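## Task

Remove both cooling blocks from the drawer of the cooler COLD. Set the block carrying orange-capped tubes on deck slot D2 and the block carrying yellow-capped tubes on deck slot D1, each lying flat within the locators of its slot. Every tube is loose and must finish in the same bore it began in. Afterwards close the drawer completely; COLD's lamp stays on as long as the drawer is not closed. Anything that stays in place only because the robot is holding it does not count. Finish by releasing and moving the grippers away.

## Robot and tools

Robot and scene. Two simulated arms, left_arm and right_arm, each ending in a two-finger gripper. The cooler COLD has a drawer holding two cooling blocks whose tubes sit loose in bores. D1 is the deck slot beside COLD and D2 is the next one further along. COLD is free-standing: by the end it must be within about a finger's width of its start, upright and barely rotated. The idle arm may be parked out of the way. Occasionally a held part gets a short tug or a loose item gets nudged.

Frame. All numbers use one shared scene frame: origin on the table surface midway between the arms, +z up, +x outward over the table, and left_arm sits toward +y. The names left and right do not describe image sides. Reported hand positions can be slightly wrong, more so at long reach, and arms often settle a centimetre or more from the command, usually low. Very small commanded shifts of a few mm may produce no motion.

Gripper. Fingers extend along the gripper's +z axis and close along its y axis. end_effector_position is the point between the pads, roughly 1 cm short of the fingertips.

Row layout (used by every moving tool). One flat list of 16 numbers covering both arms, even if one arm is idle: left_arm x, y, z, qw, qx, qy, qz, opening, then right_arm x, y, z, qw, qx, qy, qz, opening. x, y, z are an absolute target position for that gripper in metres in the scene frame; the quaternion is an absolute target orientation, w first, also in the scene frame. Opening runs from -1 (closed) to +1 (fully open, 0.094 m). To keep an arm still, resend its exact pose from the latest result plus the desired opening; to keep an orientation, repeat the same quaternion rather than copying the drifted reported one.

execute_actions(actions): actions is a list of actions; each action is a list of up to 15 rows, one row per 1/30 s step. If fewer than 15 rows are given, the final row is held for the remaining steps. An empty list just returns state and images. Every step the command is clipped to within 70 mm and 16 degrees of the measured pose, so far targets need several actions; after an action the arm continues at most to its last clipped pose. Any target more than 0.6 m from the gripper's current position along any of the gripper's own axes gets the action rejected for both arms; if the first action fails this against the last reported state, or any action is malformed, nothing runs.

move(target, speed, blocking): target is one 16-number row, absolute poses as above. Each gripper travels a straight line to its pose, both finishing together, lasting 0.5 to 10 s (stopping short if more would be needed). speed is the path's top speed in m/s, 0.002 to 0.5, default 0.25; rotation capped at twice that in rad/s. The opening is applied at the start. Paths ignore obstacles and the other arm; grippers lag, drift and may overshoot speed, mainly with a nearly straight arm. Faster contact and a target further past the contact both mean harder hits. With blocking=false the result comes after 0.5 s while motion continues; until a result shows it ended, other moves and execute_actions are rejected, so use wait or stop. The result adds a move: line giving the ending (done, off_target, moving, held, fault) and active limits (paced: the pose was clipped; held: a check blocked steps, after which the arm may surge quickly), plus each gripper's distance from its pose.

wait(seconds): 0 to 10; lets the simulation run with the last commands held; returns early if a running move ends. stop(): brakes a running move; needs braking room, fingers keep moving. zoom_image(camera, region): camera is cam_high, cam_left_wrist or cam_right_wrist; region is [x0, y0, x1, y1] pixels of that camera's latest image, origin top-left, at most 504 by 504. finished_scene(scene): ends the current scene by its number, irreversibly; the goal must hold afterward.

Results. A state line gives each gripper's position and quaternion. Hand target lines show the pose each controller is heading to. A pose unreachable line means the clearance check altered or blocked that arm's command. grip_measured is the finger opening on the command scale (the final Joint positions value is in metres); each gripper may read up to about 1 mm off, consistently. FAULT lines report an arm stop; MOTOR HOT appears from 85 °C, and at 100 °C the arm drops its load and falls (OVER-TEMPERATURE FAULT). Images arrive from cam_high (896x504), cam_left_wrist and cam_right_wrist (504x504 fisheye).

Gripping. To hold something, command an opening below grip_measured: about 0.03 lower for a firm hold, less for a lighter one. Pads push roughly 50 to 62 N, less on very thin parts, with a brief spike at first contact. Holding loads heats motors, even while the operator is composing a reply, during which the robot keeps its last command.

Joint limits (rad): waist -2.880 to 2.880, shoulder 0.000 to 3.142, elbow 0.000 to 3.019, wrist pitch -1.693 to 1.571, wrist yaw -1.571 to 1.571, wrist roll -2.094 to 2.094. Elbows stop just before full extension; when position and orientation conflict, position wins.

Avoid: dropping or knocking anything off the table (ends the scene), tipping tubes out of their bores, shoving COLD, slamming the drawer, arms colliding or pressing each other, and fast hard contacts. Smooth, economical motion is preferred.

Each tool is called after "Call:" by a JSON object that holds its "fn" and its "kwargs".

## Session

Call:
{"fn": "execute_actions", "kwargs": {"actions": []}}

Scene clock: 0.00 s.
left_arm: end_effector_position=(+0.5297, +0.4055, +0.4948) grip_measured=+1.000 end_effector_quat_wxyz=(+0.709, -0.069, +0.699, +0.068) | right_arm: end_effector_position=(+0.7865, +0.0383, +0.1554) grip_measured=+1.000 end_effector_quat_wxyz=(+0.357, -0.274, +0.891, -0.054)
Joint positions: left_arm=[-0.002  1.043  1.042  0.016 -0.002 -0.002  0.094] | right_arm=[ 0.644  2.33   2.28  -0.811  0.227 -0.193  0.094]
Joint velocities: left_arm=[ 0.005 -0.015 -0.017 -0.007 -0.022  0.022  0.   ] | right_arm=[-0.005 -0.005  0.002 -0.007 -0.007 -0.022  0.   ]
Motor temperatures (°C, as the motors report them): left_arm=[26 25 26 26 27 24] | right_arm=[23 26 25 23 26 24]
Hand target (left_arm): +0.528, +0.405, +0.521; +0.725, -0.067, +0.682, +0.070
Hand target (right_arm): +0.792, +0.041, +0.173; +0.372, -0.270, +0.886, -0.051

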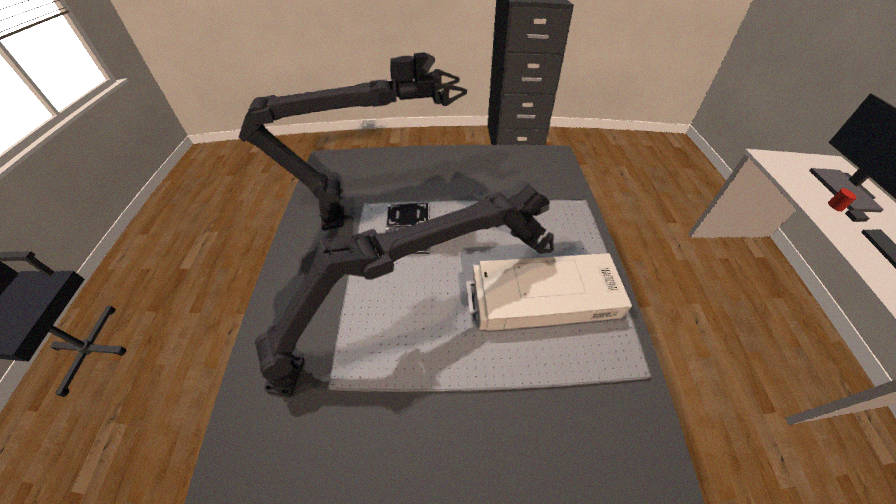

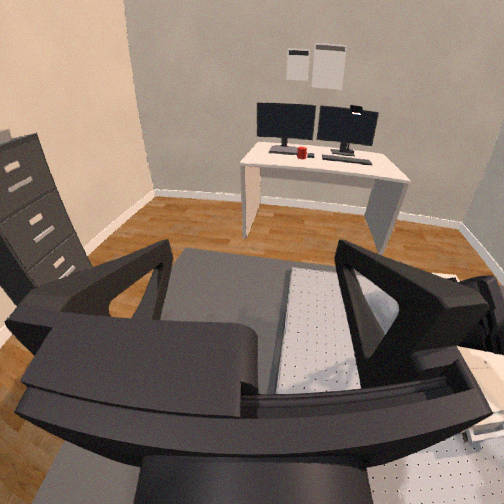

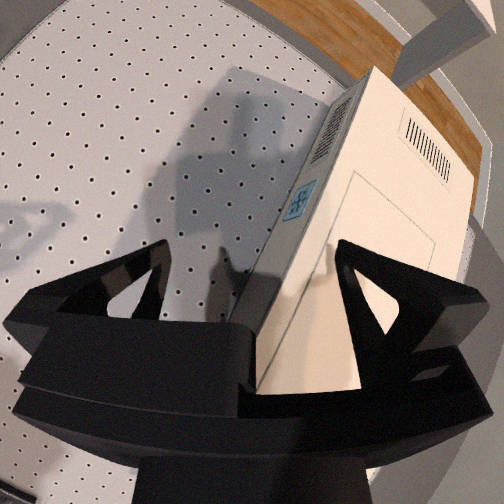

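Call:
{"fn": "move", "kwargs": {"target": [0.28,0.35,0.3,0.1,0,0.995,0,1,0.42,-0.18,0.3,0.1,0,0.995,0,1]}}

Call:
{"fn": "zoom_image", "kwargs": {"camera": "cam_high", "region": [320,170,660,400]}}

Scene clock: 8.73 s.
left_arm: end_effector_position=(+0.2802, +0.3519, +0.2802) grip_measured=+1.000 end_effector_quat_wxyz=(+0.091, -0.011, +0.996, -0.002) | right_arm: end_effector_position=(+0.4185, -0.1705, +0.2932) grip_measured=+1.000 end_effector_quat_wxyz=(+0.106, -0.008, +0.994, -0.004)
Joint positions: left_arm=[ 0.007  0.903  1.039 -1.529  0.038  0.176  0.094] | right_arm=[ 0.565  1.394  1.442 -1.427  0.09   0.385  0.094]
Joint velocities: left_arm=[ 0.005 -0.005 -0.017  0.002  0.037 -0.095  0.   ] | right_arm=[ 0.005 -0.005  0.002  0.002 -0.022 -0.066  0.   ]
Motor temperatures (°C, as the motors report them): left_arm=[26 25 30 26 27 24] | right_arm=[23 29 28 23 26 24]
Hand target (left_arm): +0.285, +0.351, +0.294; +0.100, -0.000, +0.995, +0.002
Hand target (right_arm): +0.416, -0.176, +0.295; +0.101, +0.003, +0.995, -0.004
Off the commanded pose (left_arm): 0.020 m, 2 deg.
Off the commanded pose (right_arm): 0.012 m, 1 deg.
move: off_target (left_arm, right_arm)

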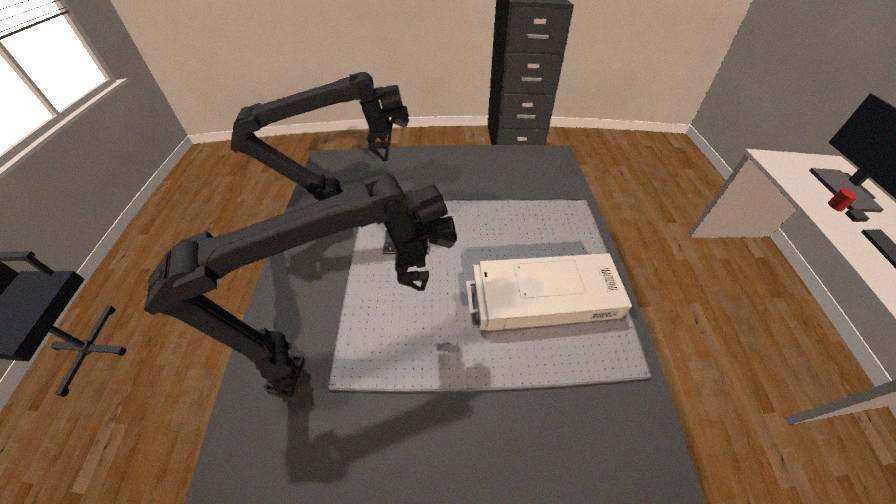

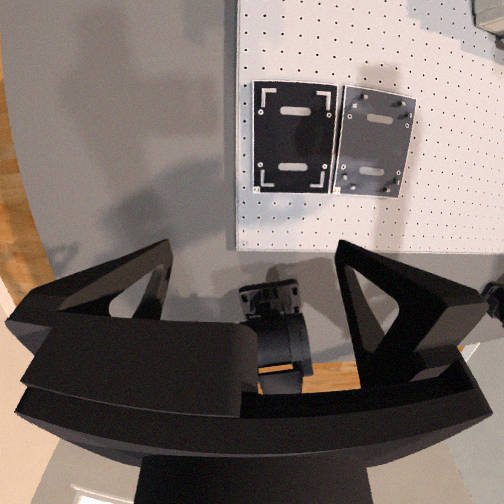

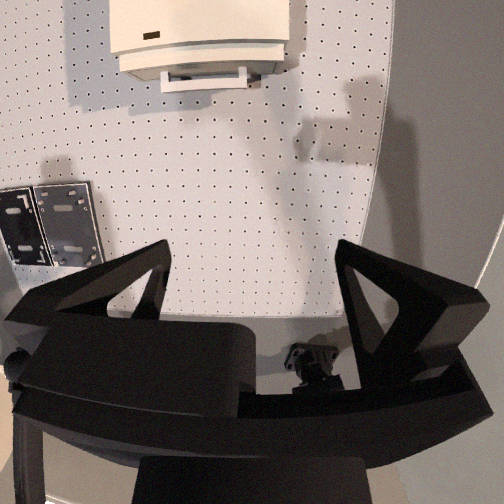

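Region (320, 170, 660, 400) of cam_high's 896x504 image, scaled by 1.482, with more detail than that image has; it fills the top 341 rows of this view, and the rest is white.

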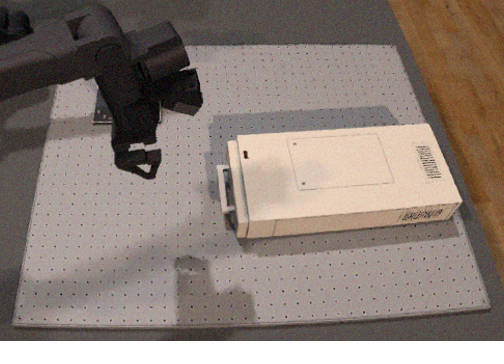

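Call:
{"fn": "move", "kwargs": {"target": [0.25,0.4,0.25,0.1,0,0.995,0,1,0.54,-0.1,0.17,0,-0.707,0.707,0,1]}}

Scene clock: 25.27 s.
left_arm: end_effector_position=(+0.2484, +0.3989, +0.2479) grip_measured=+1.000 end_effector_quat_wxyz=(+0.086, -0.003, +0.996, -0.002) | right_arm: end_effector_position=(+0.5309, -0.1050, +0.1625) grip_measured=+1.000 end_effector_quat_wxyz=(+0.009, +0.702, -0.712, -0.003)
Joint positions: left_arm=[ 0.248  0.86   0.935 -1.491  0.075  0.43   0.094] | right_arm=[ 0.565  1.895  1.738 -1.433  0.001 -1.146  0.094]
Joint velocities: left_arm=[ 0.005 -0.005 -0.022 -0.007  0.037 -0.007  0.   ] | right_arm=[ 0.015  0.005 -0.002 -0.017  0.022 -0.007  0.   ]
Motor temperatures (°C, as the motors report them): left_arm=[26 25 32 26 27 24] | right_arm=[23 29 30 23 26 24]
Hand target (left_arm): +0.250, +0.401, +0.250; +0.099, +0.000, +0.995, +0.003
Hand target (right_arm): +0.543, -0.101, +0.171; +0.001, +0.707, -0.708, +0.001
Off the commanded pose (left_arm): 0.003 m, 2 deg.
Off the commanded pose (right_arm): 0.013 m, 1 deg.
move: off_target (right_arm)

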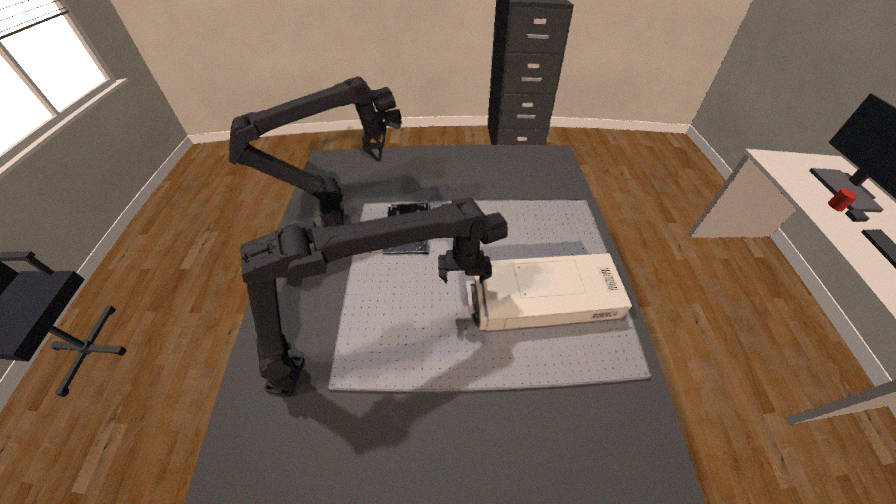

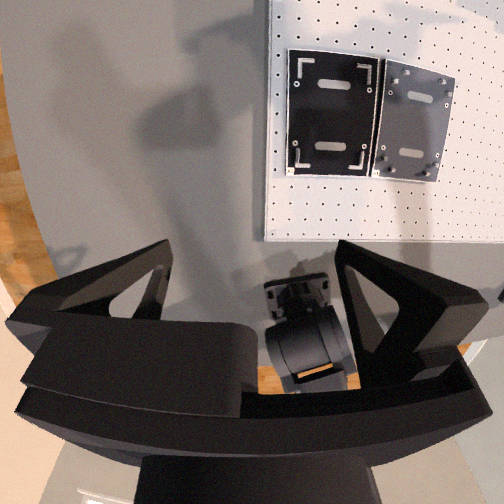

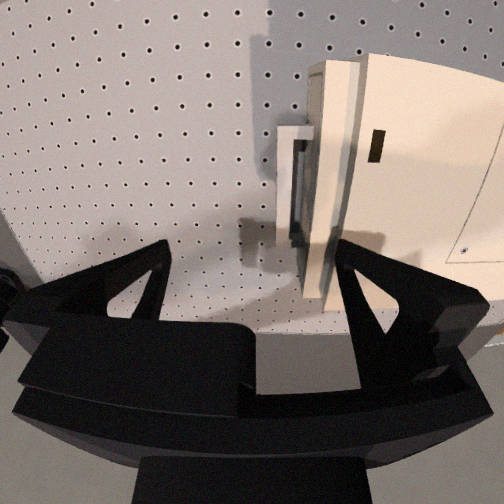

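Call:
{"fn": "move", "kwargs": {"target": [0.25,0.4,0.25,0.1,0,0.995,0,1,0.568,-0.1,0.115,0,-0.707,0.707,0,-0.2]}}

Call:
{"fn": "zoom_image", "kwargs": {"camera": "cam_high", "region": [430,230,550,340]}}

Call:
{"fn": "zoom_image", "kwargs": {"camera": "cam_right_wrist", "region": [170,80,400,310]}}

Scene clock: 32.20 s.
left_arm: end_effector_position=(+0.2487, +0.3979, +0.2481) grip_measured=+1.000 end_effector_quat_wxyz=(+0.087, -0.003, +0.996, -0.004) | right_arm: end_effector_position=(+0.5490, -0.1014, +0.0992) grip_measured=-0.199 end_effector_quat_wxyz=(+0.027, +0.707, -0.707, -0.010)
Joint positions: left_arm=[ 0.248  0.859  0.935 -1.491  0.082  0.43   0.094] | right_arm=[ 0.559  2.006  1.74  -1.362  0.001 -1.167  0.038]
Joint velocities: left_arm=[-0.005 -0.015 -0.007 -0.002 -0.022 -0.037  0.   ] | right_arm=[ 0.005 -0.005 -0.007 -0.017 -0.051 -0.007 -0.   ]
Motor temperatures (°C, as the motors report them): left_arm=[26 25 32 26 27 24] | right_arm=[23 29 32 23 26 24]
Hand target (left_arm): +0.250, +0.400, +0.250; +0.100, -0.000, +0.995, +0.000
Hand target (right_arm): +0.568, -0.101, +0.116; +0.000, +0.707, -0.707, +0.000
Off the commanded pose (left_arm): 0.003 m, 2 deg.
Off the commanded pose (right_arm): 0.025 m, 3 deg.
move: off_target (right_arm)

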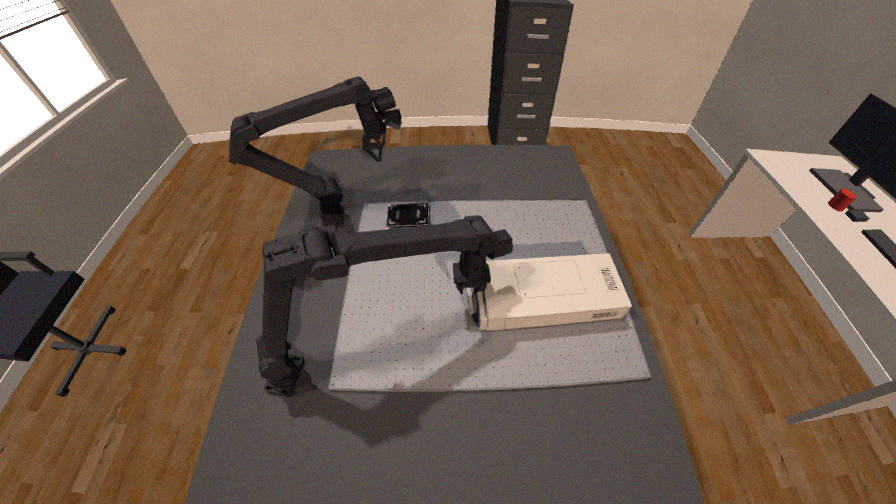

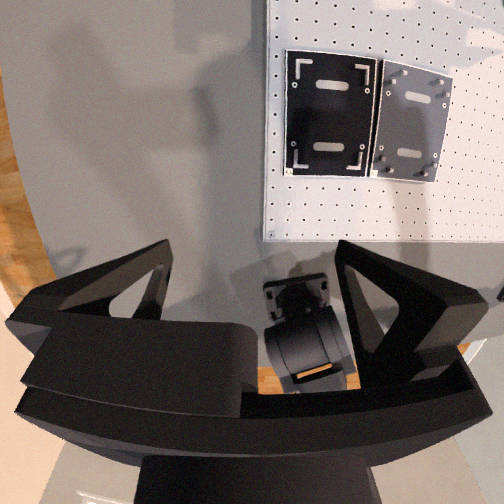

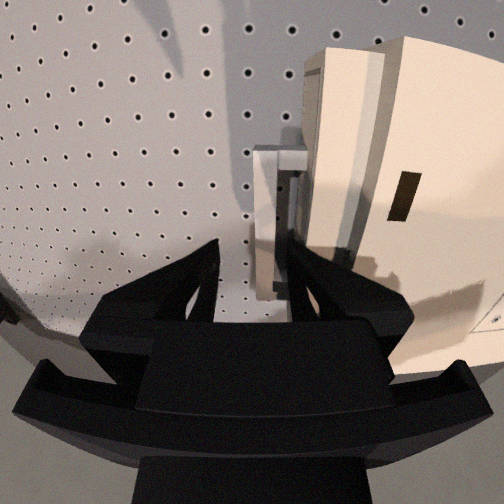

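Region (430, 230, 550, 340) of cam_high's 896x504 image, scaled by 4.200, with more detail than that image has; it fills the top 462 rows of this view, and the rest is white.

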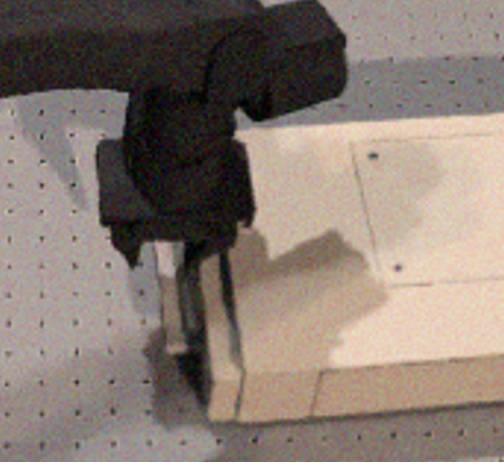

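Region (170, 80, 400, 310) of cam_right_wrist's 504x504 image, scaled by 2.191, with more detail than that image has.

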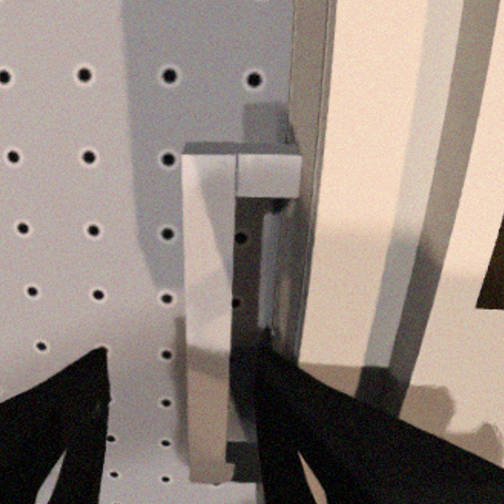

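Call:
{"fn": "move", "kwargs": {"target": [0.25,0.4,0.25,0.1,0,0.995,0,1,0.557,-0.115,0.1,0.123,-0.696,0.696,-0.123,-0.3], "speed": 0.1}}

Call:
{"fn": "move", "kwargs": {"target": [0.25,0.4,0.25,0.1,0,0.995,0,1,0.563,-0.115,0.075,0.123,-0.696,0.696,-0.123,-0.3], "speed": 0.04}}

Scene clock: 45.93 s.
left_arm: end_effector_position=(+0.2488, +0.3979, +0.2482) grip_measured=+1.000 end_effector_quat_wxyz=(+0.087, -0.003, +0.996, -0.004) | right_arm: end_effector_position=(+0.5556, -0.1225, +0.0845) grip_measured=-0.299 end_effector_quat_wxyz=(-0.106, +0.693, -0.705, +0.111)
Joint positions: left_arm=[ 0.248  0.859  0.935 -1.491  0.082  0.43   0.094] | right_arm=[ 0.559  1.82   1.385 -0.854  0.129 -1.168  0.033]
Joint velocities: left_arm=[ 0.005  0.005 -0.007 -0.002 -0.037  0.007  0.   ] | right_arm=[ 0.005  0.005 -0.007 -0.002 -0.022 -0.022  0.   ]
Motor temperatures (°C, as the motors report them): left_arm=[26 25 32 26 27 24] | right_arm=[23 31 33 23 26 24]
Hand target (left_arm): +0.250, +0.400, +0.250; +0.100, -0.000, +0.995, +0.000
Hand target (right_arm): +0.557, -0.115, +0.100; -0.125, +0.697, -0.696, +0.120
Off the commanded pose (left_arm): 0.003 m, 2 deg.
Off the commanded pose (right_arm): 0.017 m, 3 deg.
move: off_target (right_arm)

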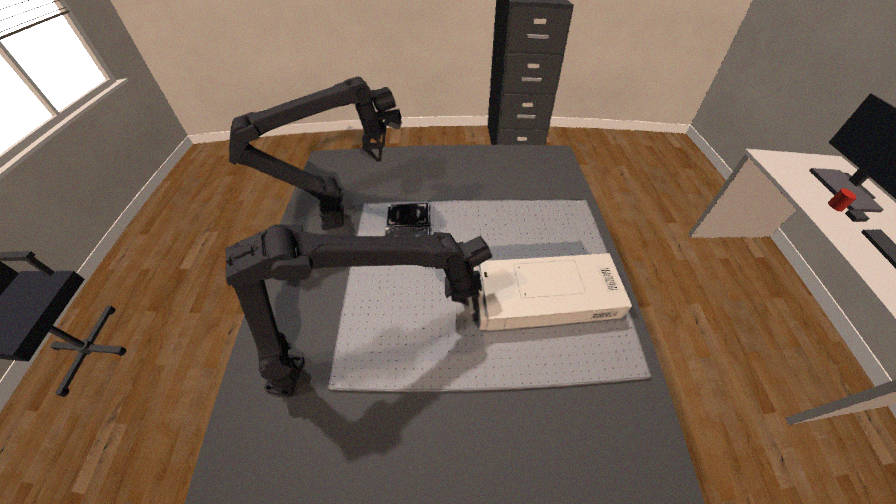

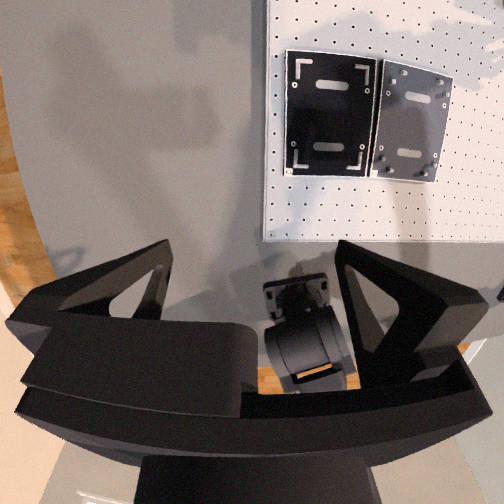

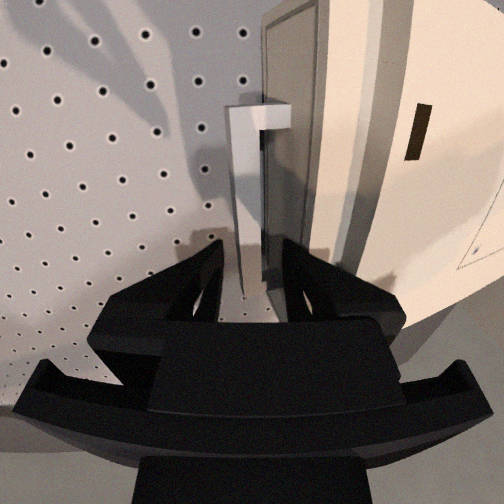

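Scene clock: 46.73 s.
left_arm: end_effector_position=(+0.2488, +0.3979, +0.2482) grip_measured=+1.000 end_effector_quat_wxyz=(+0.087, -0.003, +0.996, -0.004) | right_arm: end_effector_position=(+0.5562, -0.1222, +0.0787) grip_measured=-0.299 end_effector_quat_wxyz=(-0.113, +0.692, -0.703, +0.116)
Joint positions: left_arm=[ 0.248  0.859  0.935 -1.491  0.082  0.43   0.094] | right_arm=[ 0.56   1.82   1.364 -0.816  0.132 -1.171  0.033]
Joint velocities: left_arm=[-0.005 -0.005  0.002 -0.007  0.037  0.051  0.   ] | right_arm=[-0.015 -0.015  0.007  0.007  0.051  0.007 -0.   ]
Motor temperatures (°C, as the motors report them): left_arm=[26 25 32 26 27 24] | right_arm=[23 31 33 23 26 24]
Hand target (left_arm): +0.250, +0.400, +0.250; +0.100, -0.000, +0.995, +0.000
Hand target (right_arm): +0.563, -0.115, +0.075; -0.123, +0.696, -0.696, +0.123
Off the commanded pose (left_arm): 0.003 m, 2 deg.
Off the commanded pose (right_arm): 0.011 m, 2 deg.
move: off_target (right_arm)

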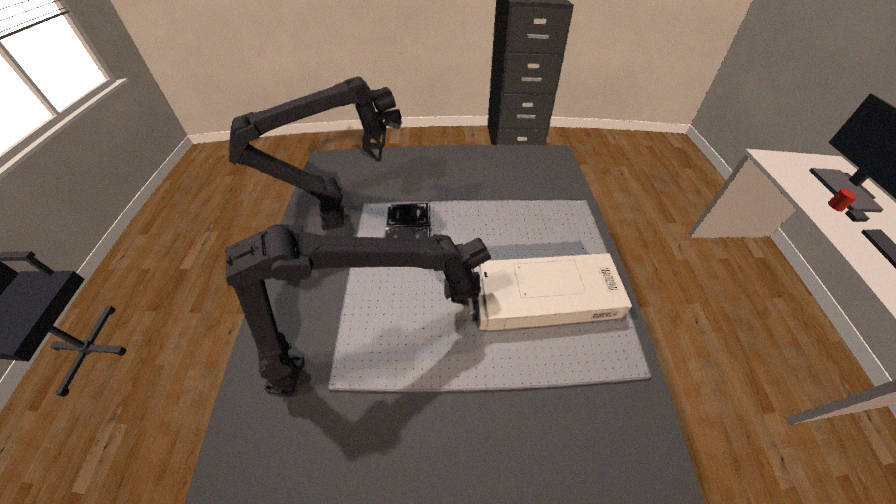

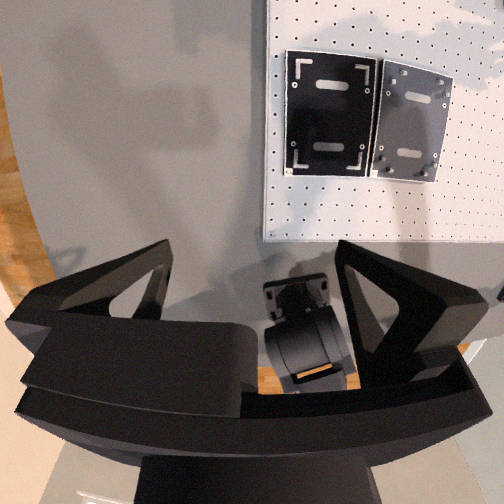

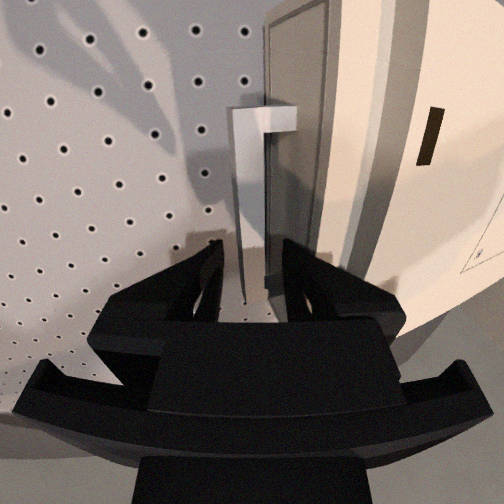

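Call:
{"fn": "move", "kwargs": {"target": [0.25,0.4,0.25,0.1,0,0.995,0,1,0.569,-0.11,0.048,0.123,-0.696,0.696,-0.123,-0.4], "speed": 0.03}}

Scene clock: 51.57 s.
left_arm: end_effector_position=(+0.2488, +0.3979, +0.2482) grip_measured=+1.000 end_effector_quat_wxyz=(+0.087, -0.003, +0.996, -0.004) | right_arm: end_effector_position=(+0.5591, -0.1165, +0.0541) grip_measured=-0.399 end_effector_quat_wxyz=(-0.112, +0.695, -0.701, +0.115)
Joint positions: left_arm=[ 0.248  0.859  0.935 -1.491  0.082  0.43   0.094] | right_arm=[ 0.566  1.863  1.356 -0.77   0.132 -1.171  0.028]
Joint velocities: left_arm=[ 0.005  0.005 -0.002  0.002 -0.022 -0.051  0.   ] | right_arm=[-0.015  0.005  0.002  0.002 -0.007  0.022 -0.001]
Motor temperatures (°C, as the motors report them): left_arm=[26 25 32 26 27 24] | right_arm=[23 31 33 24 26 24]
Hand target (left_arm): +0.250, +0.400, +0.250; +0.100, -0.000, +0.995, +0.000
Hand target (right_arm): +0.569, -0.110, +0.048; -0.123, +0.696, -0.697, +0.123
Off the commanded pose (left_arm): 0.003 m, 2 deg.
Off the commanded pose (right_arm): 0.013 m, 2 deg.
move: off_target (right_arm)

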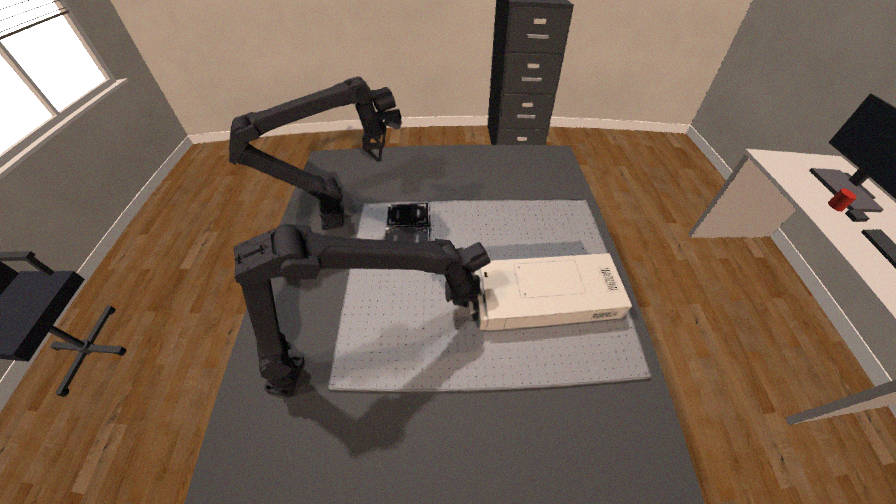

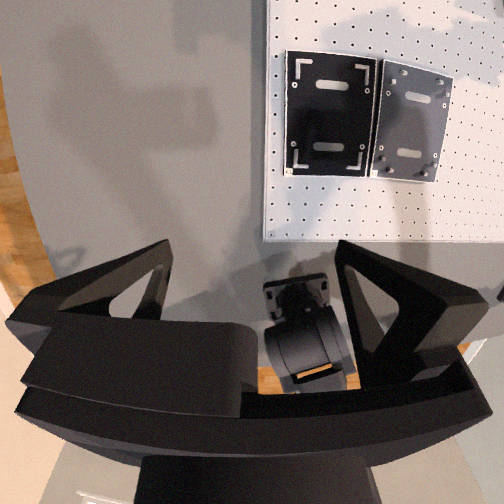

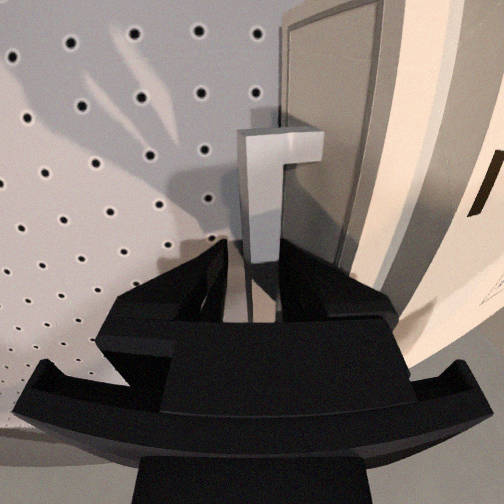

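Call:
{"fn": "move", "kwargs": {"target": [0.25,0.4,0.25,0.1,0,0.995,0,1,0.577,-0.11,0.036,0.123,-0.696,0.696,-0.123,-0.4], "speed": 0.03}}

Call:
{"fn": "move", "kwargs": {"target": [0.25,0.4,0.25,0.1,0,0.995,0,1,0.53,-0.115,0.04,0.123,-0.696,0.696,-0.123,-0.5], "speed": 0.02}}

Scene clock: 57.40 s.
left_arm: end_effector_position=(+0.2488, +0.3979, +0.2482) grip_measured=+1.000 end_effector_quat_wxyz=(+0.087, -0.003, +0.996, -0.004) | right_arm: end_effector_position=(+0.5597, -0.1162, +0.0441) grip_measured=-0.400 end_effector_quat_wxyz=(-0.108, +0.696, -0.701, +0.113)
Joint positions: left_arm=[ 0.248  0.859  0.935 -1.491  0.082  0.43   0.094] | right_arm=[ 0.566  1.881  1.355 -0.759  0.132 -1.173  0.028]
Joint velocities: left_arm=[ 0.005 -0.024 -0.007  0.017 -0.022 -0.081  0.   ] | right_arm=[-0.015 -0.005 -0.007 -0.007  0.051  0.007 -0.   ]
Motor temperatures (°C, as the motors report them): left_arm=[26 25 32 26 27 24] | right_arm=[23 31 32 24 26 24]
Hand target (left_arm): +0.250, +0.400, +0.250; +0.100, -0.000, +0.995, +0.000
Hand target (right_arm): +0.577, -0.110, +0.037; -0.123, +0.696, -0.696, +0.123
Off the commanded pose (left_arm): 0.003 m, 2 deg.
Off the commanded pose (right_arm): 0.020 m, 2 deg.
move: off_target (right_arm)

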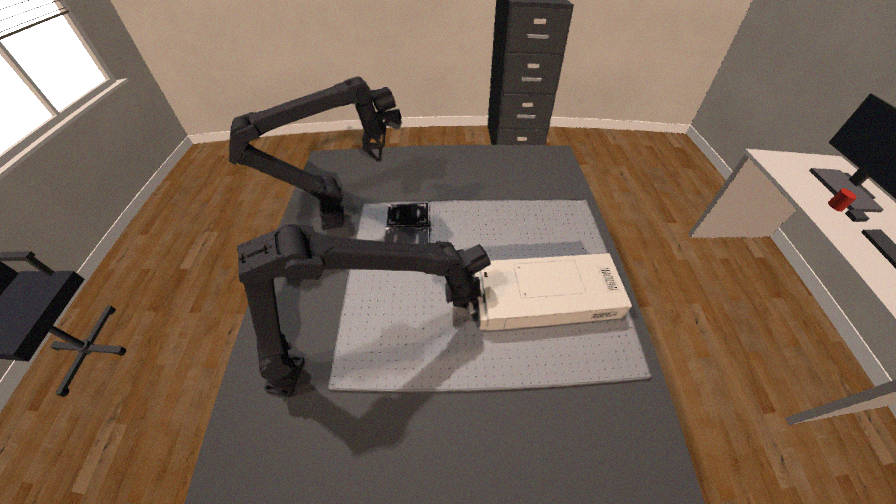

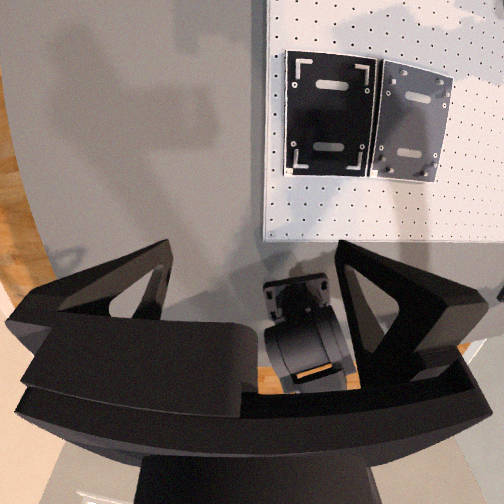

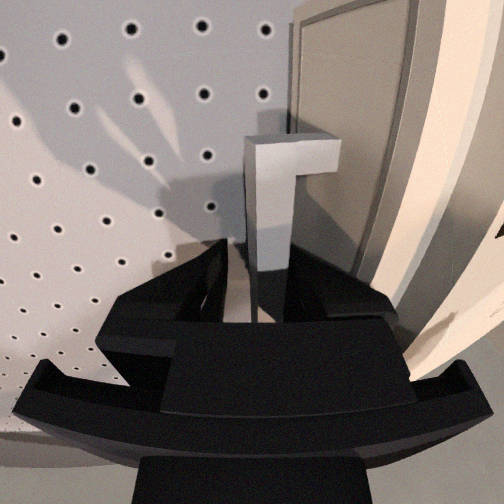

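Scene clock: 59.13 s.
left_arm: end_effector_position=(+0.2488, +0.3979, +0.2482) grip_measured=+1.000 end_effector_quat_wxyz=(+0.087, -0.003, +0.996, -0.004) | right_arm: end_effector_position=(+0.5358, -0.1173, +0.0423) grip_measured=-0.499 end_effector_quat_wxyz=(-0.122, +0.701, -0.692, +0.122)
Joint positions: left_arm=[ 0.248  0.859  0.935 -1.491  0.082  0.43   0.094] | right_arm=[ 0.584  1.819  1.248 -0.68   0.14  -1.177  0.024]
Joint velocities: left_arm=[ 0.005 -0.005 -0.002  0.012 -0.037 -0.007  0.   ] | right_arm=[-0.005 -0.015  0.002 -0.022  0.022  0.007  0.   ]
Motor temperatures (°C, as the motors report them): left_arm=[26 25 32 26 27 24] | right_arm=[23 31 32 24 26 24]
Hand target (left_arm): +0.250, +0.400, +0.250; +0.100, -0.000, +0.995, +0.000
Hand target (right_arm): +0.530, -0.114, +0.039; -0.123, +0.697, -0.696, +0.122
Off the commanded pose (left_arm): 0.003 m, 2 deg.
Off the commanded pose (right_arm): 0.007 m, 1 deg.
move: done

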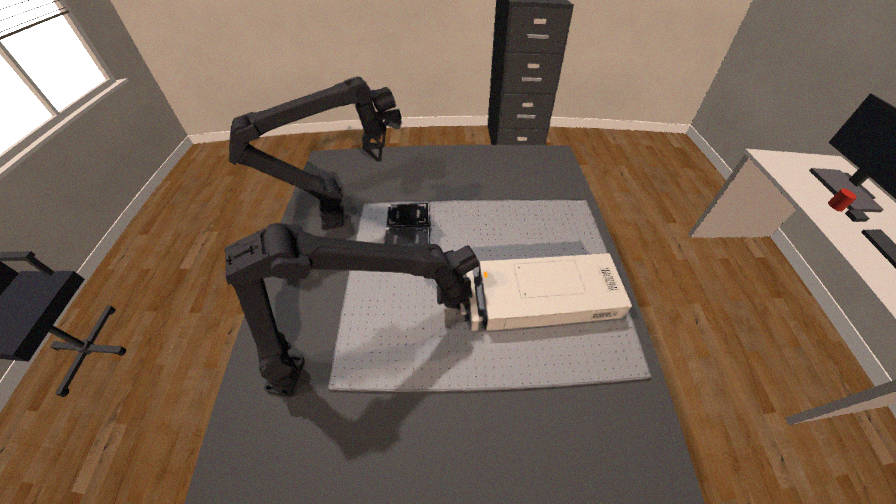

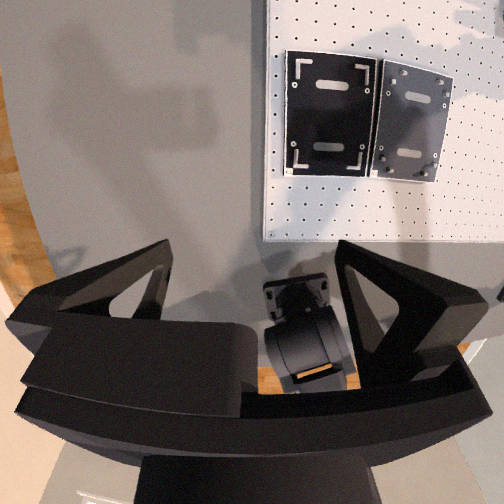

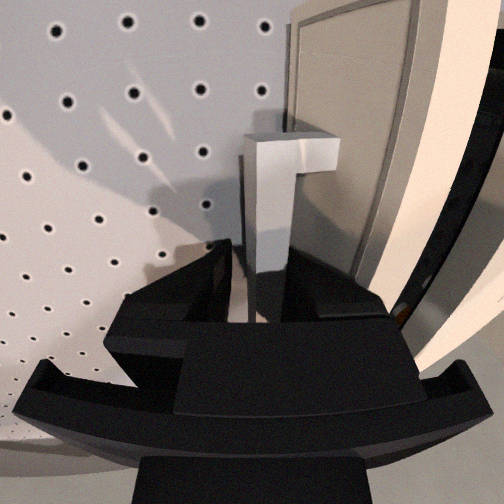

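Opens; the cooler stayed put.

Call:
{"fn": "move", "kwargs": {"target": [0.25,0.4,0.25,0.1,0,0.995,0,1,0.35,-0.13,0.042,0.123,-0.696,0.696,-0.123,-0.5], "speed": 0.05}}

Call:
{"fn": "zoom_image", "kwargs": {"camera": "cam_high", "region": [360,230,640,370]}}

Scene clock: 67.17 s.
left_arm: end_effector_position=(+0.2488, +0.3979, +0.2482) grip_measured=+1.000 end_effector_quat_wxyz=(+0.087, -0.003, +0.996, -0.004) | right_arm: end_effector_position=(+0.3532, -0.1277, +0.0380) grip_measured=-0.499 end_effector_quat_wxyz=(-0.118, +0.700, -0.694, +0.120)
Joint positions: left_arm=[ 0.248  0.859  0.935 -1.491  0.082  0.43   0.094] | right_arm=[ 0.768  1.46   0.769 -0.6    0.194 -0.995  0.024]
Joint velocities: left_arm=[-0.005  0.005 -0.032  0.007 -0.037 -0.022  0.   ] | right_arm=[ 0.015 -0.015 -0.007 -0.007  0.051  0.022  0.001]
Motor temperatures (°C, as the motors report them): left_arm=[26 25 32 26 27 24] | right_arm=[23 31 31 24 26 24]
Hand target (left_arm): +0.250, +0.400, +0.250; +0.100, -0.000, +0.995, +0.000
Hand target (right_arm): +0.350, -0.126, +0.040; -0.123, +0.696, -0.697, +0.121
Off the commanded pose (left_arm): 0.003 m, 2 deg.
Off the commanded pose (right_arm): 0.006 m, 1 deg.
move: done

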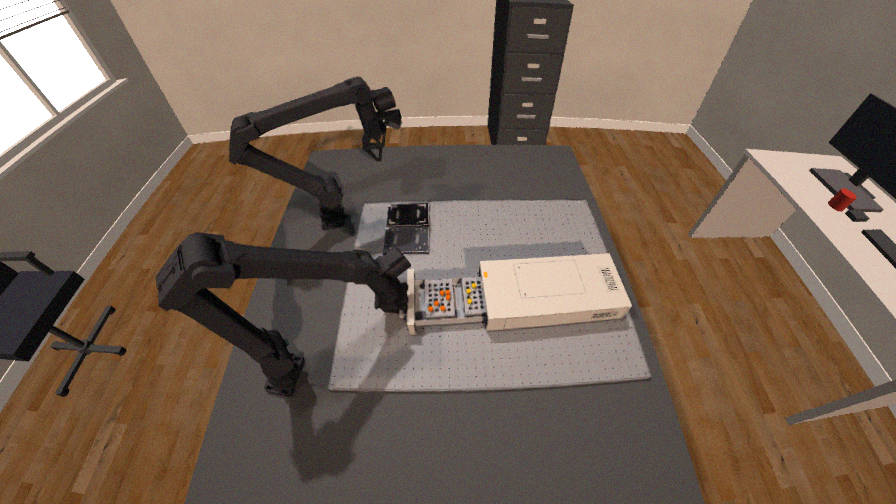

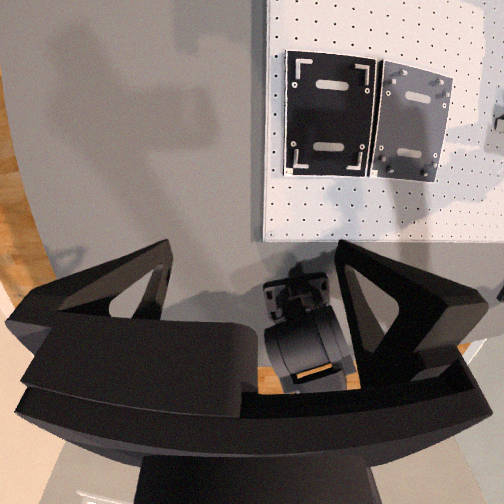

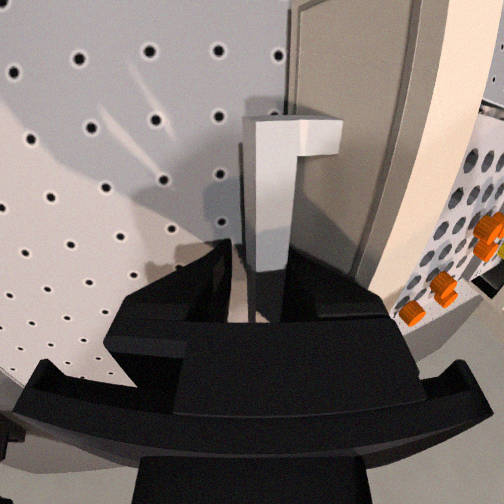

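Region (360, 230, 640, 370) of cam_high's 896x504 image, scaled by 1.800, with more detail than that image has.

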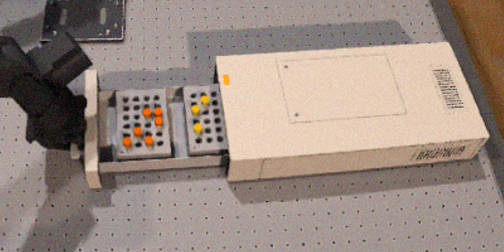

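Call:
{"fn": "move", "kwargs": {"target": [0.25,0.4,0.25,0.1,0,0.995,0,1,0.295,-0.134,0.044,0.123,-0.696,0.696,-0.123,-0.5], "speed": 0.03}}

Call:
{"fn": "zoom_image", "kwargs": {"camera": "cam_high", "region": [360,230,640,370]}}

Scene clock: 73.47 s.
left_arm: end_effector_position=(+0.2488, +0.3979, +0.2482) grip_measured=+1.000 end_effector_quat_wxyz=(+0.087, -0.003, +0.996, -0.004) | right_arm: end_effector_position=(+0.3012, -0.1331, +0.0414) grip_measured=-0.499 end_effector_quat_wxyz=(-0.125, +0.696, -0.696, +0.123)
Joint positions: left_arm=[ 0.248  0.859  0.935 -1.491  0.082  0.43   0.094] | right_arm=[ 0.851  1.333  0.651 -0.611  0.222 -0.907  0.024]
Joint velocities: left_arm=[ 0.005  0.005 -0.002  0.002 -0.022 -0.095  0.   ] | right_arm=[ 0.005 -0.005  0.012 -0.002 -0.007  0.007 -0.   ]
Motor temperatures (°C, as the motors report them): left_arm=[26 25 32 26 27 24] | right_arm=[23 30 30 24 26 24]
Hand target (left_arm): +0.250, +0.400, +0.250; +0.100, -0.000, +0.995, +0.000
Hand target (right_arm): +0.295, -0.133, +0.043; -0.123, +0.696, -0.696, +0.122
Off the commanded pose (left_arm): 0.003 m, 2 deg.
Off the commanded pose (right_arm): 0.007 m, 0 deg.
move: done

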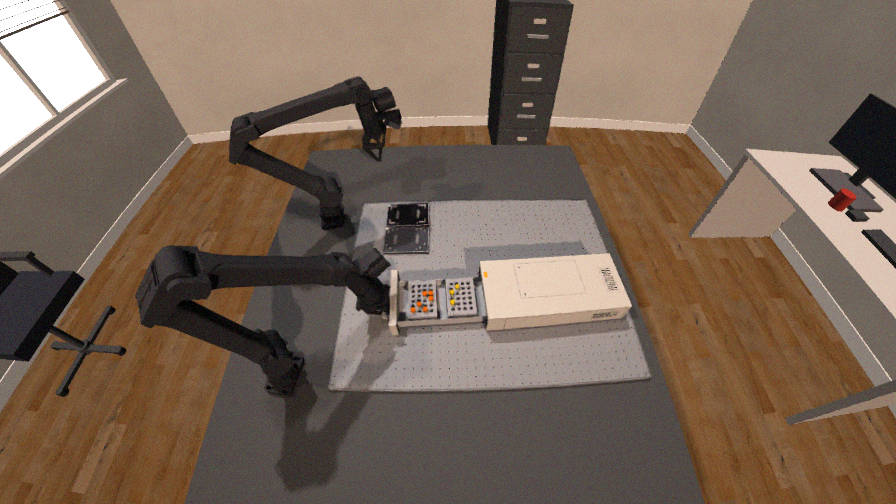

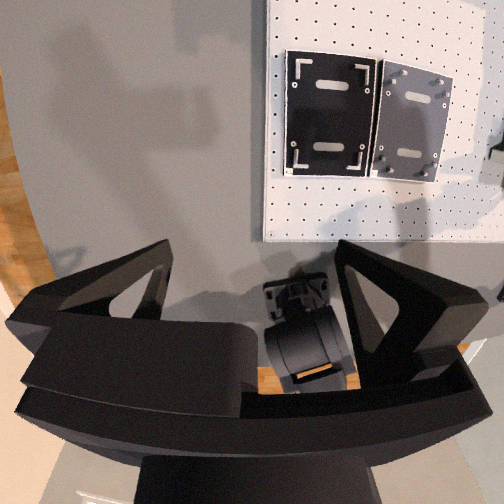

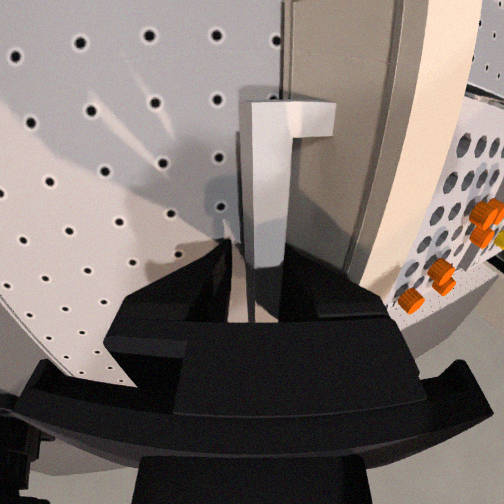

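Region (360, 230, 640, 370) of cam_high's 896x504 image, scaled by 1.800, with more detail than that image has.

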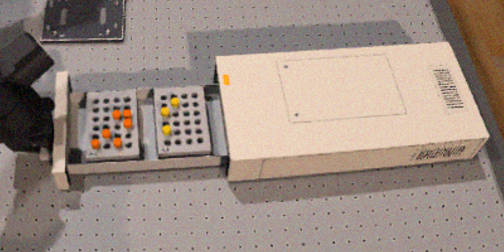

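Call:
{"fn": "move", "kwargs": {"target": [0.36,0.15,0.22,0,0.5,0.866,0,1,0.297,-0.134,0.12,0.123,-0.696,0.696,-0.123,-0.4], "speed": 0.15}}

Call:
{"fn": "move", "kwargs": {"target": [0.41,-0.11,0.17,0,0.707,0.707,0,1,0.2,-0.42,0.15,0.15,-0.3,0.94,0,-0.4]}}

Scene clock: 91.23 s.
left_arm: end_effector_position=(+0.3388, +0.1574, +0.1990) grip_measured=+1.000 end_effector_quat_wxyz=(-0.028, +0.491, +0.871, -0.013) | right_arm: end_effector_position=(+0.2837, -0.1479, +0.0973) grip_measured=-0.401 end_effector_quat_wxyz=(-0.098, +0.700, -0.697, +0.121)
Joint positions: left_arm=[-0.621  1.309  1.126 -1.447  0.022  0.6    0.094] | right_arm=[ 0.851  1.193  0.719 -0.874  0.222 -0.906  0.028]
Joint velocities: left_arm=[ 0.005 -0.015 -0.002 -0.022  0.066  0.051  0.   ] | right_arm=[-0.005 -0.005 -0.002  0.007  0.007 -0.051 -0.   ]
Motor temperatures (°C, as the motors report them): left_arm=[26 25 33 26 27 24] | right_arm=[23 29 31 23 26 24]
Hand target (left_arm): +0.359, +0.147, +0.220; +0.006, +0.500, +0.866, -0.008
Hand target (right_arm): +0.295, -0.136, +0.121; -0.123, +0.696, -0.696, +0.123
Off the commanded pose (left_arm): 0.031 m, 4 deg.
Off the commanded pose (right_arm): 0.030 m, 3 deg.
move: off_target (left_arm, right_arm)

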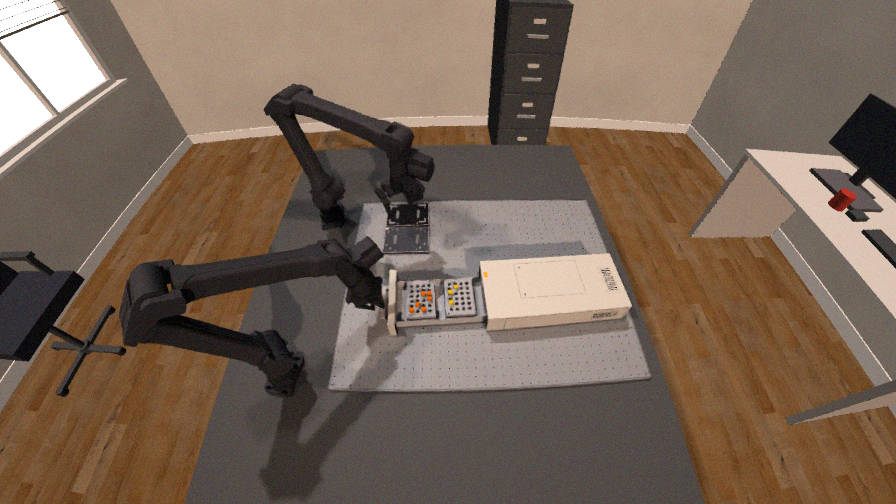

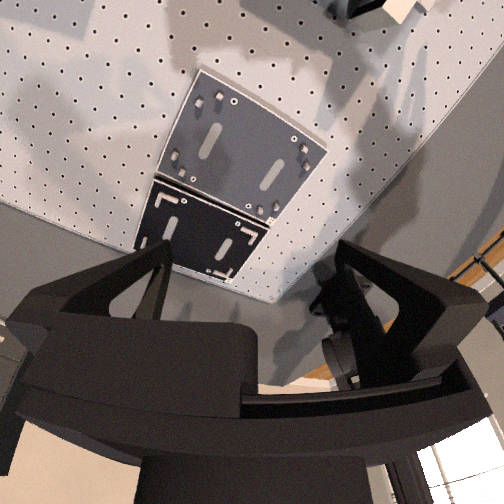

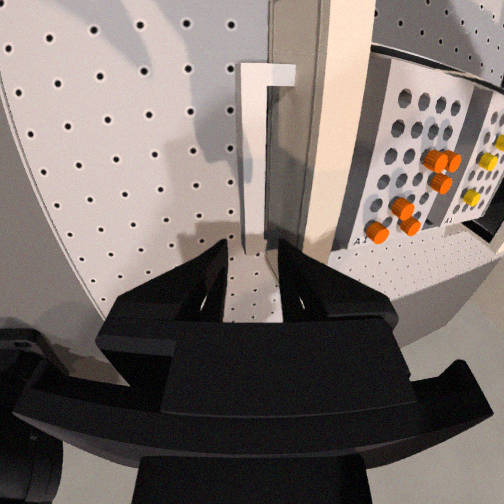

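Scene clock: 93.77 s.
left_arm: end_effector_position=(+0.3966, -0.0982, +0.1509) grip_measured=+1.000 end_effector_quat_wxyz=(-0.021, +0.701, +0.713, -0.006) | right_arm: end_effector_position=(+0.1858, -0.4159, +0.1295) grip_measured=-0.401 end_effector_quat_wxyz=(+0.139, -0.296, +0.945, +0.001)
Joint positions: left_arm=[-1.013  1.842  1.63  -1.401  0.013  0.737  0.094] | right_arm=[-0.433  0.715  0.55  -1.229 -0.218 -1.177  0.028]
Joint velocities: left_arm=[ 0.005  0.005 -0.002 -0.007 -0.022  0.081  0.   ] | right_arm=[ 0.005  0.005 -0.012  0.002  0.066 -0.037 -0.001]
Motor temperatures (°C, as the motors report them): left_arm=[26 26 34 26 27 24] | right_arm=[23 29 31 23 26 24]
Hand target (left_arm): +0.408, -0.111, +0.172; +0.002, +0.707, +0.707, -0.005
Hand target (right_arm): +0.195, -0.423, +0.149; +0.149, -0.302, +0.942, -0.011
Off the commanded pose (left_arm): 0.026 m, 3 deg.
Off the commanded pose (right_arm): 0.025 m, 1 deg.
move: off_target (left_arm, right_arm)

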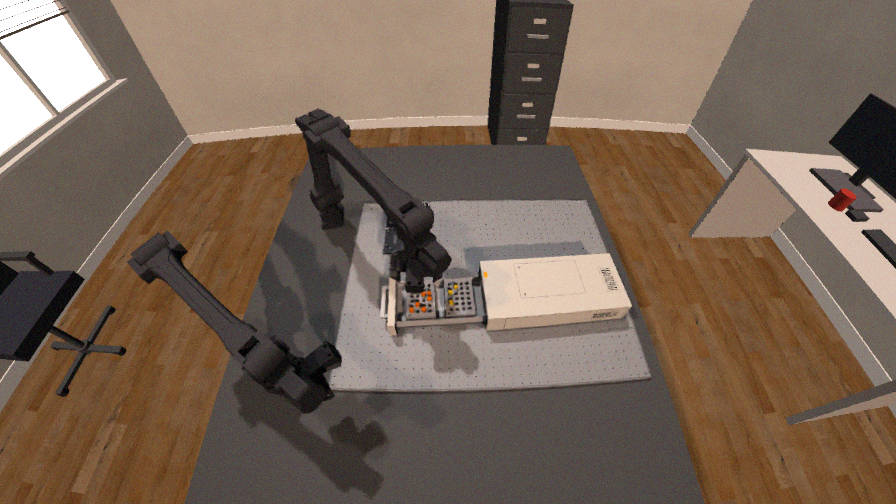

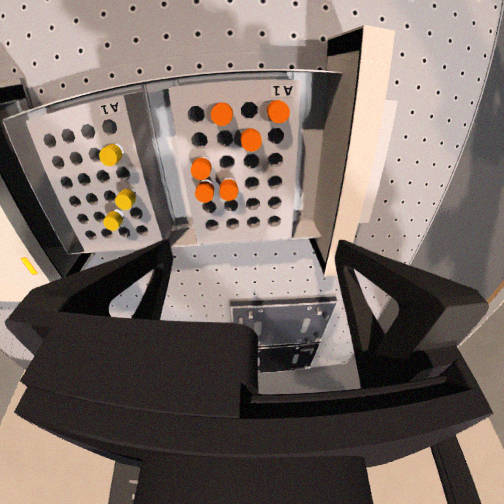

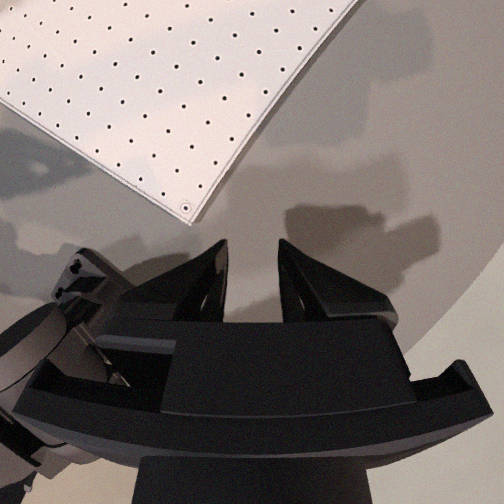

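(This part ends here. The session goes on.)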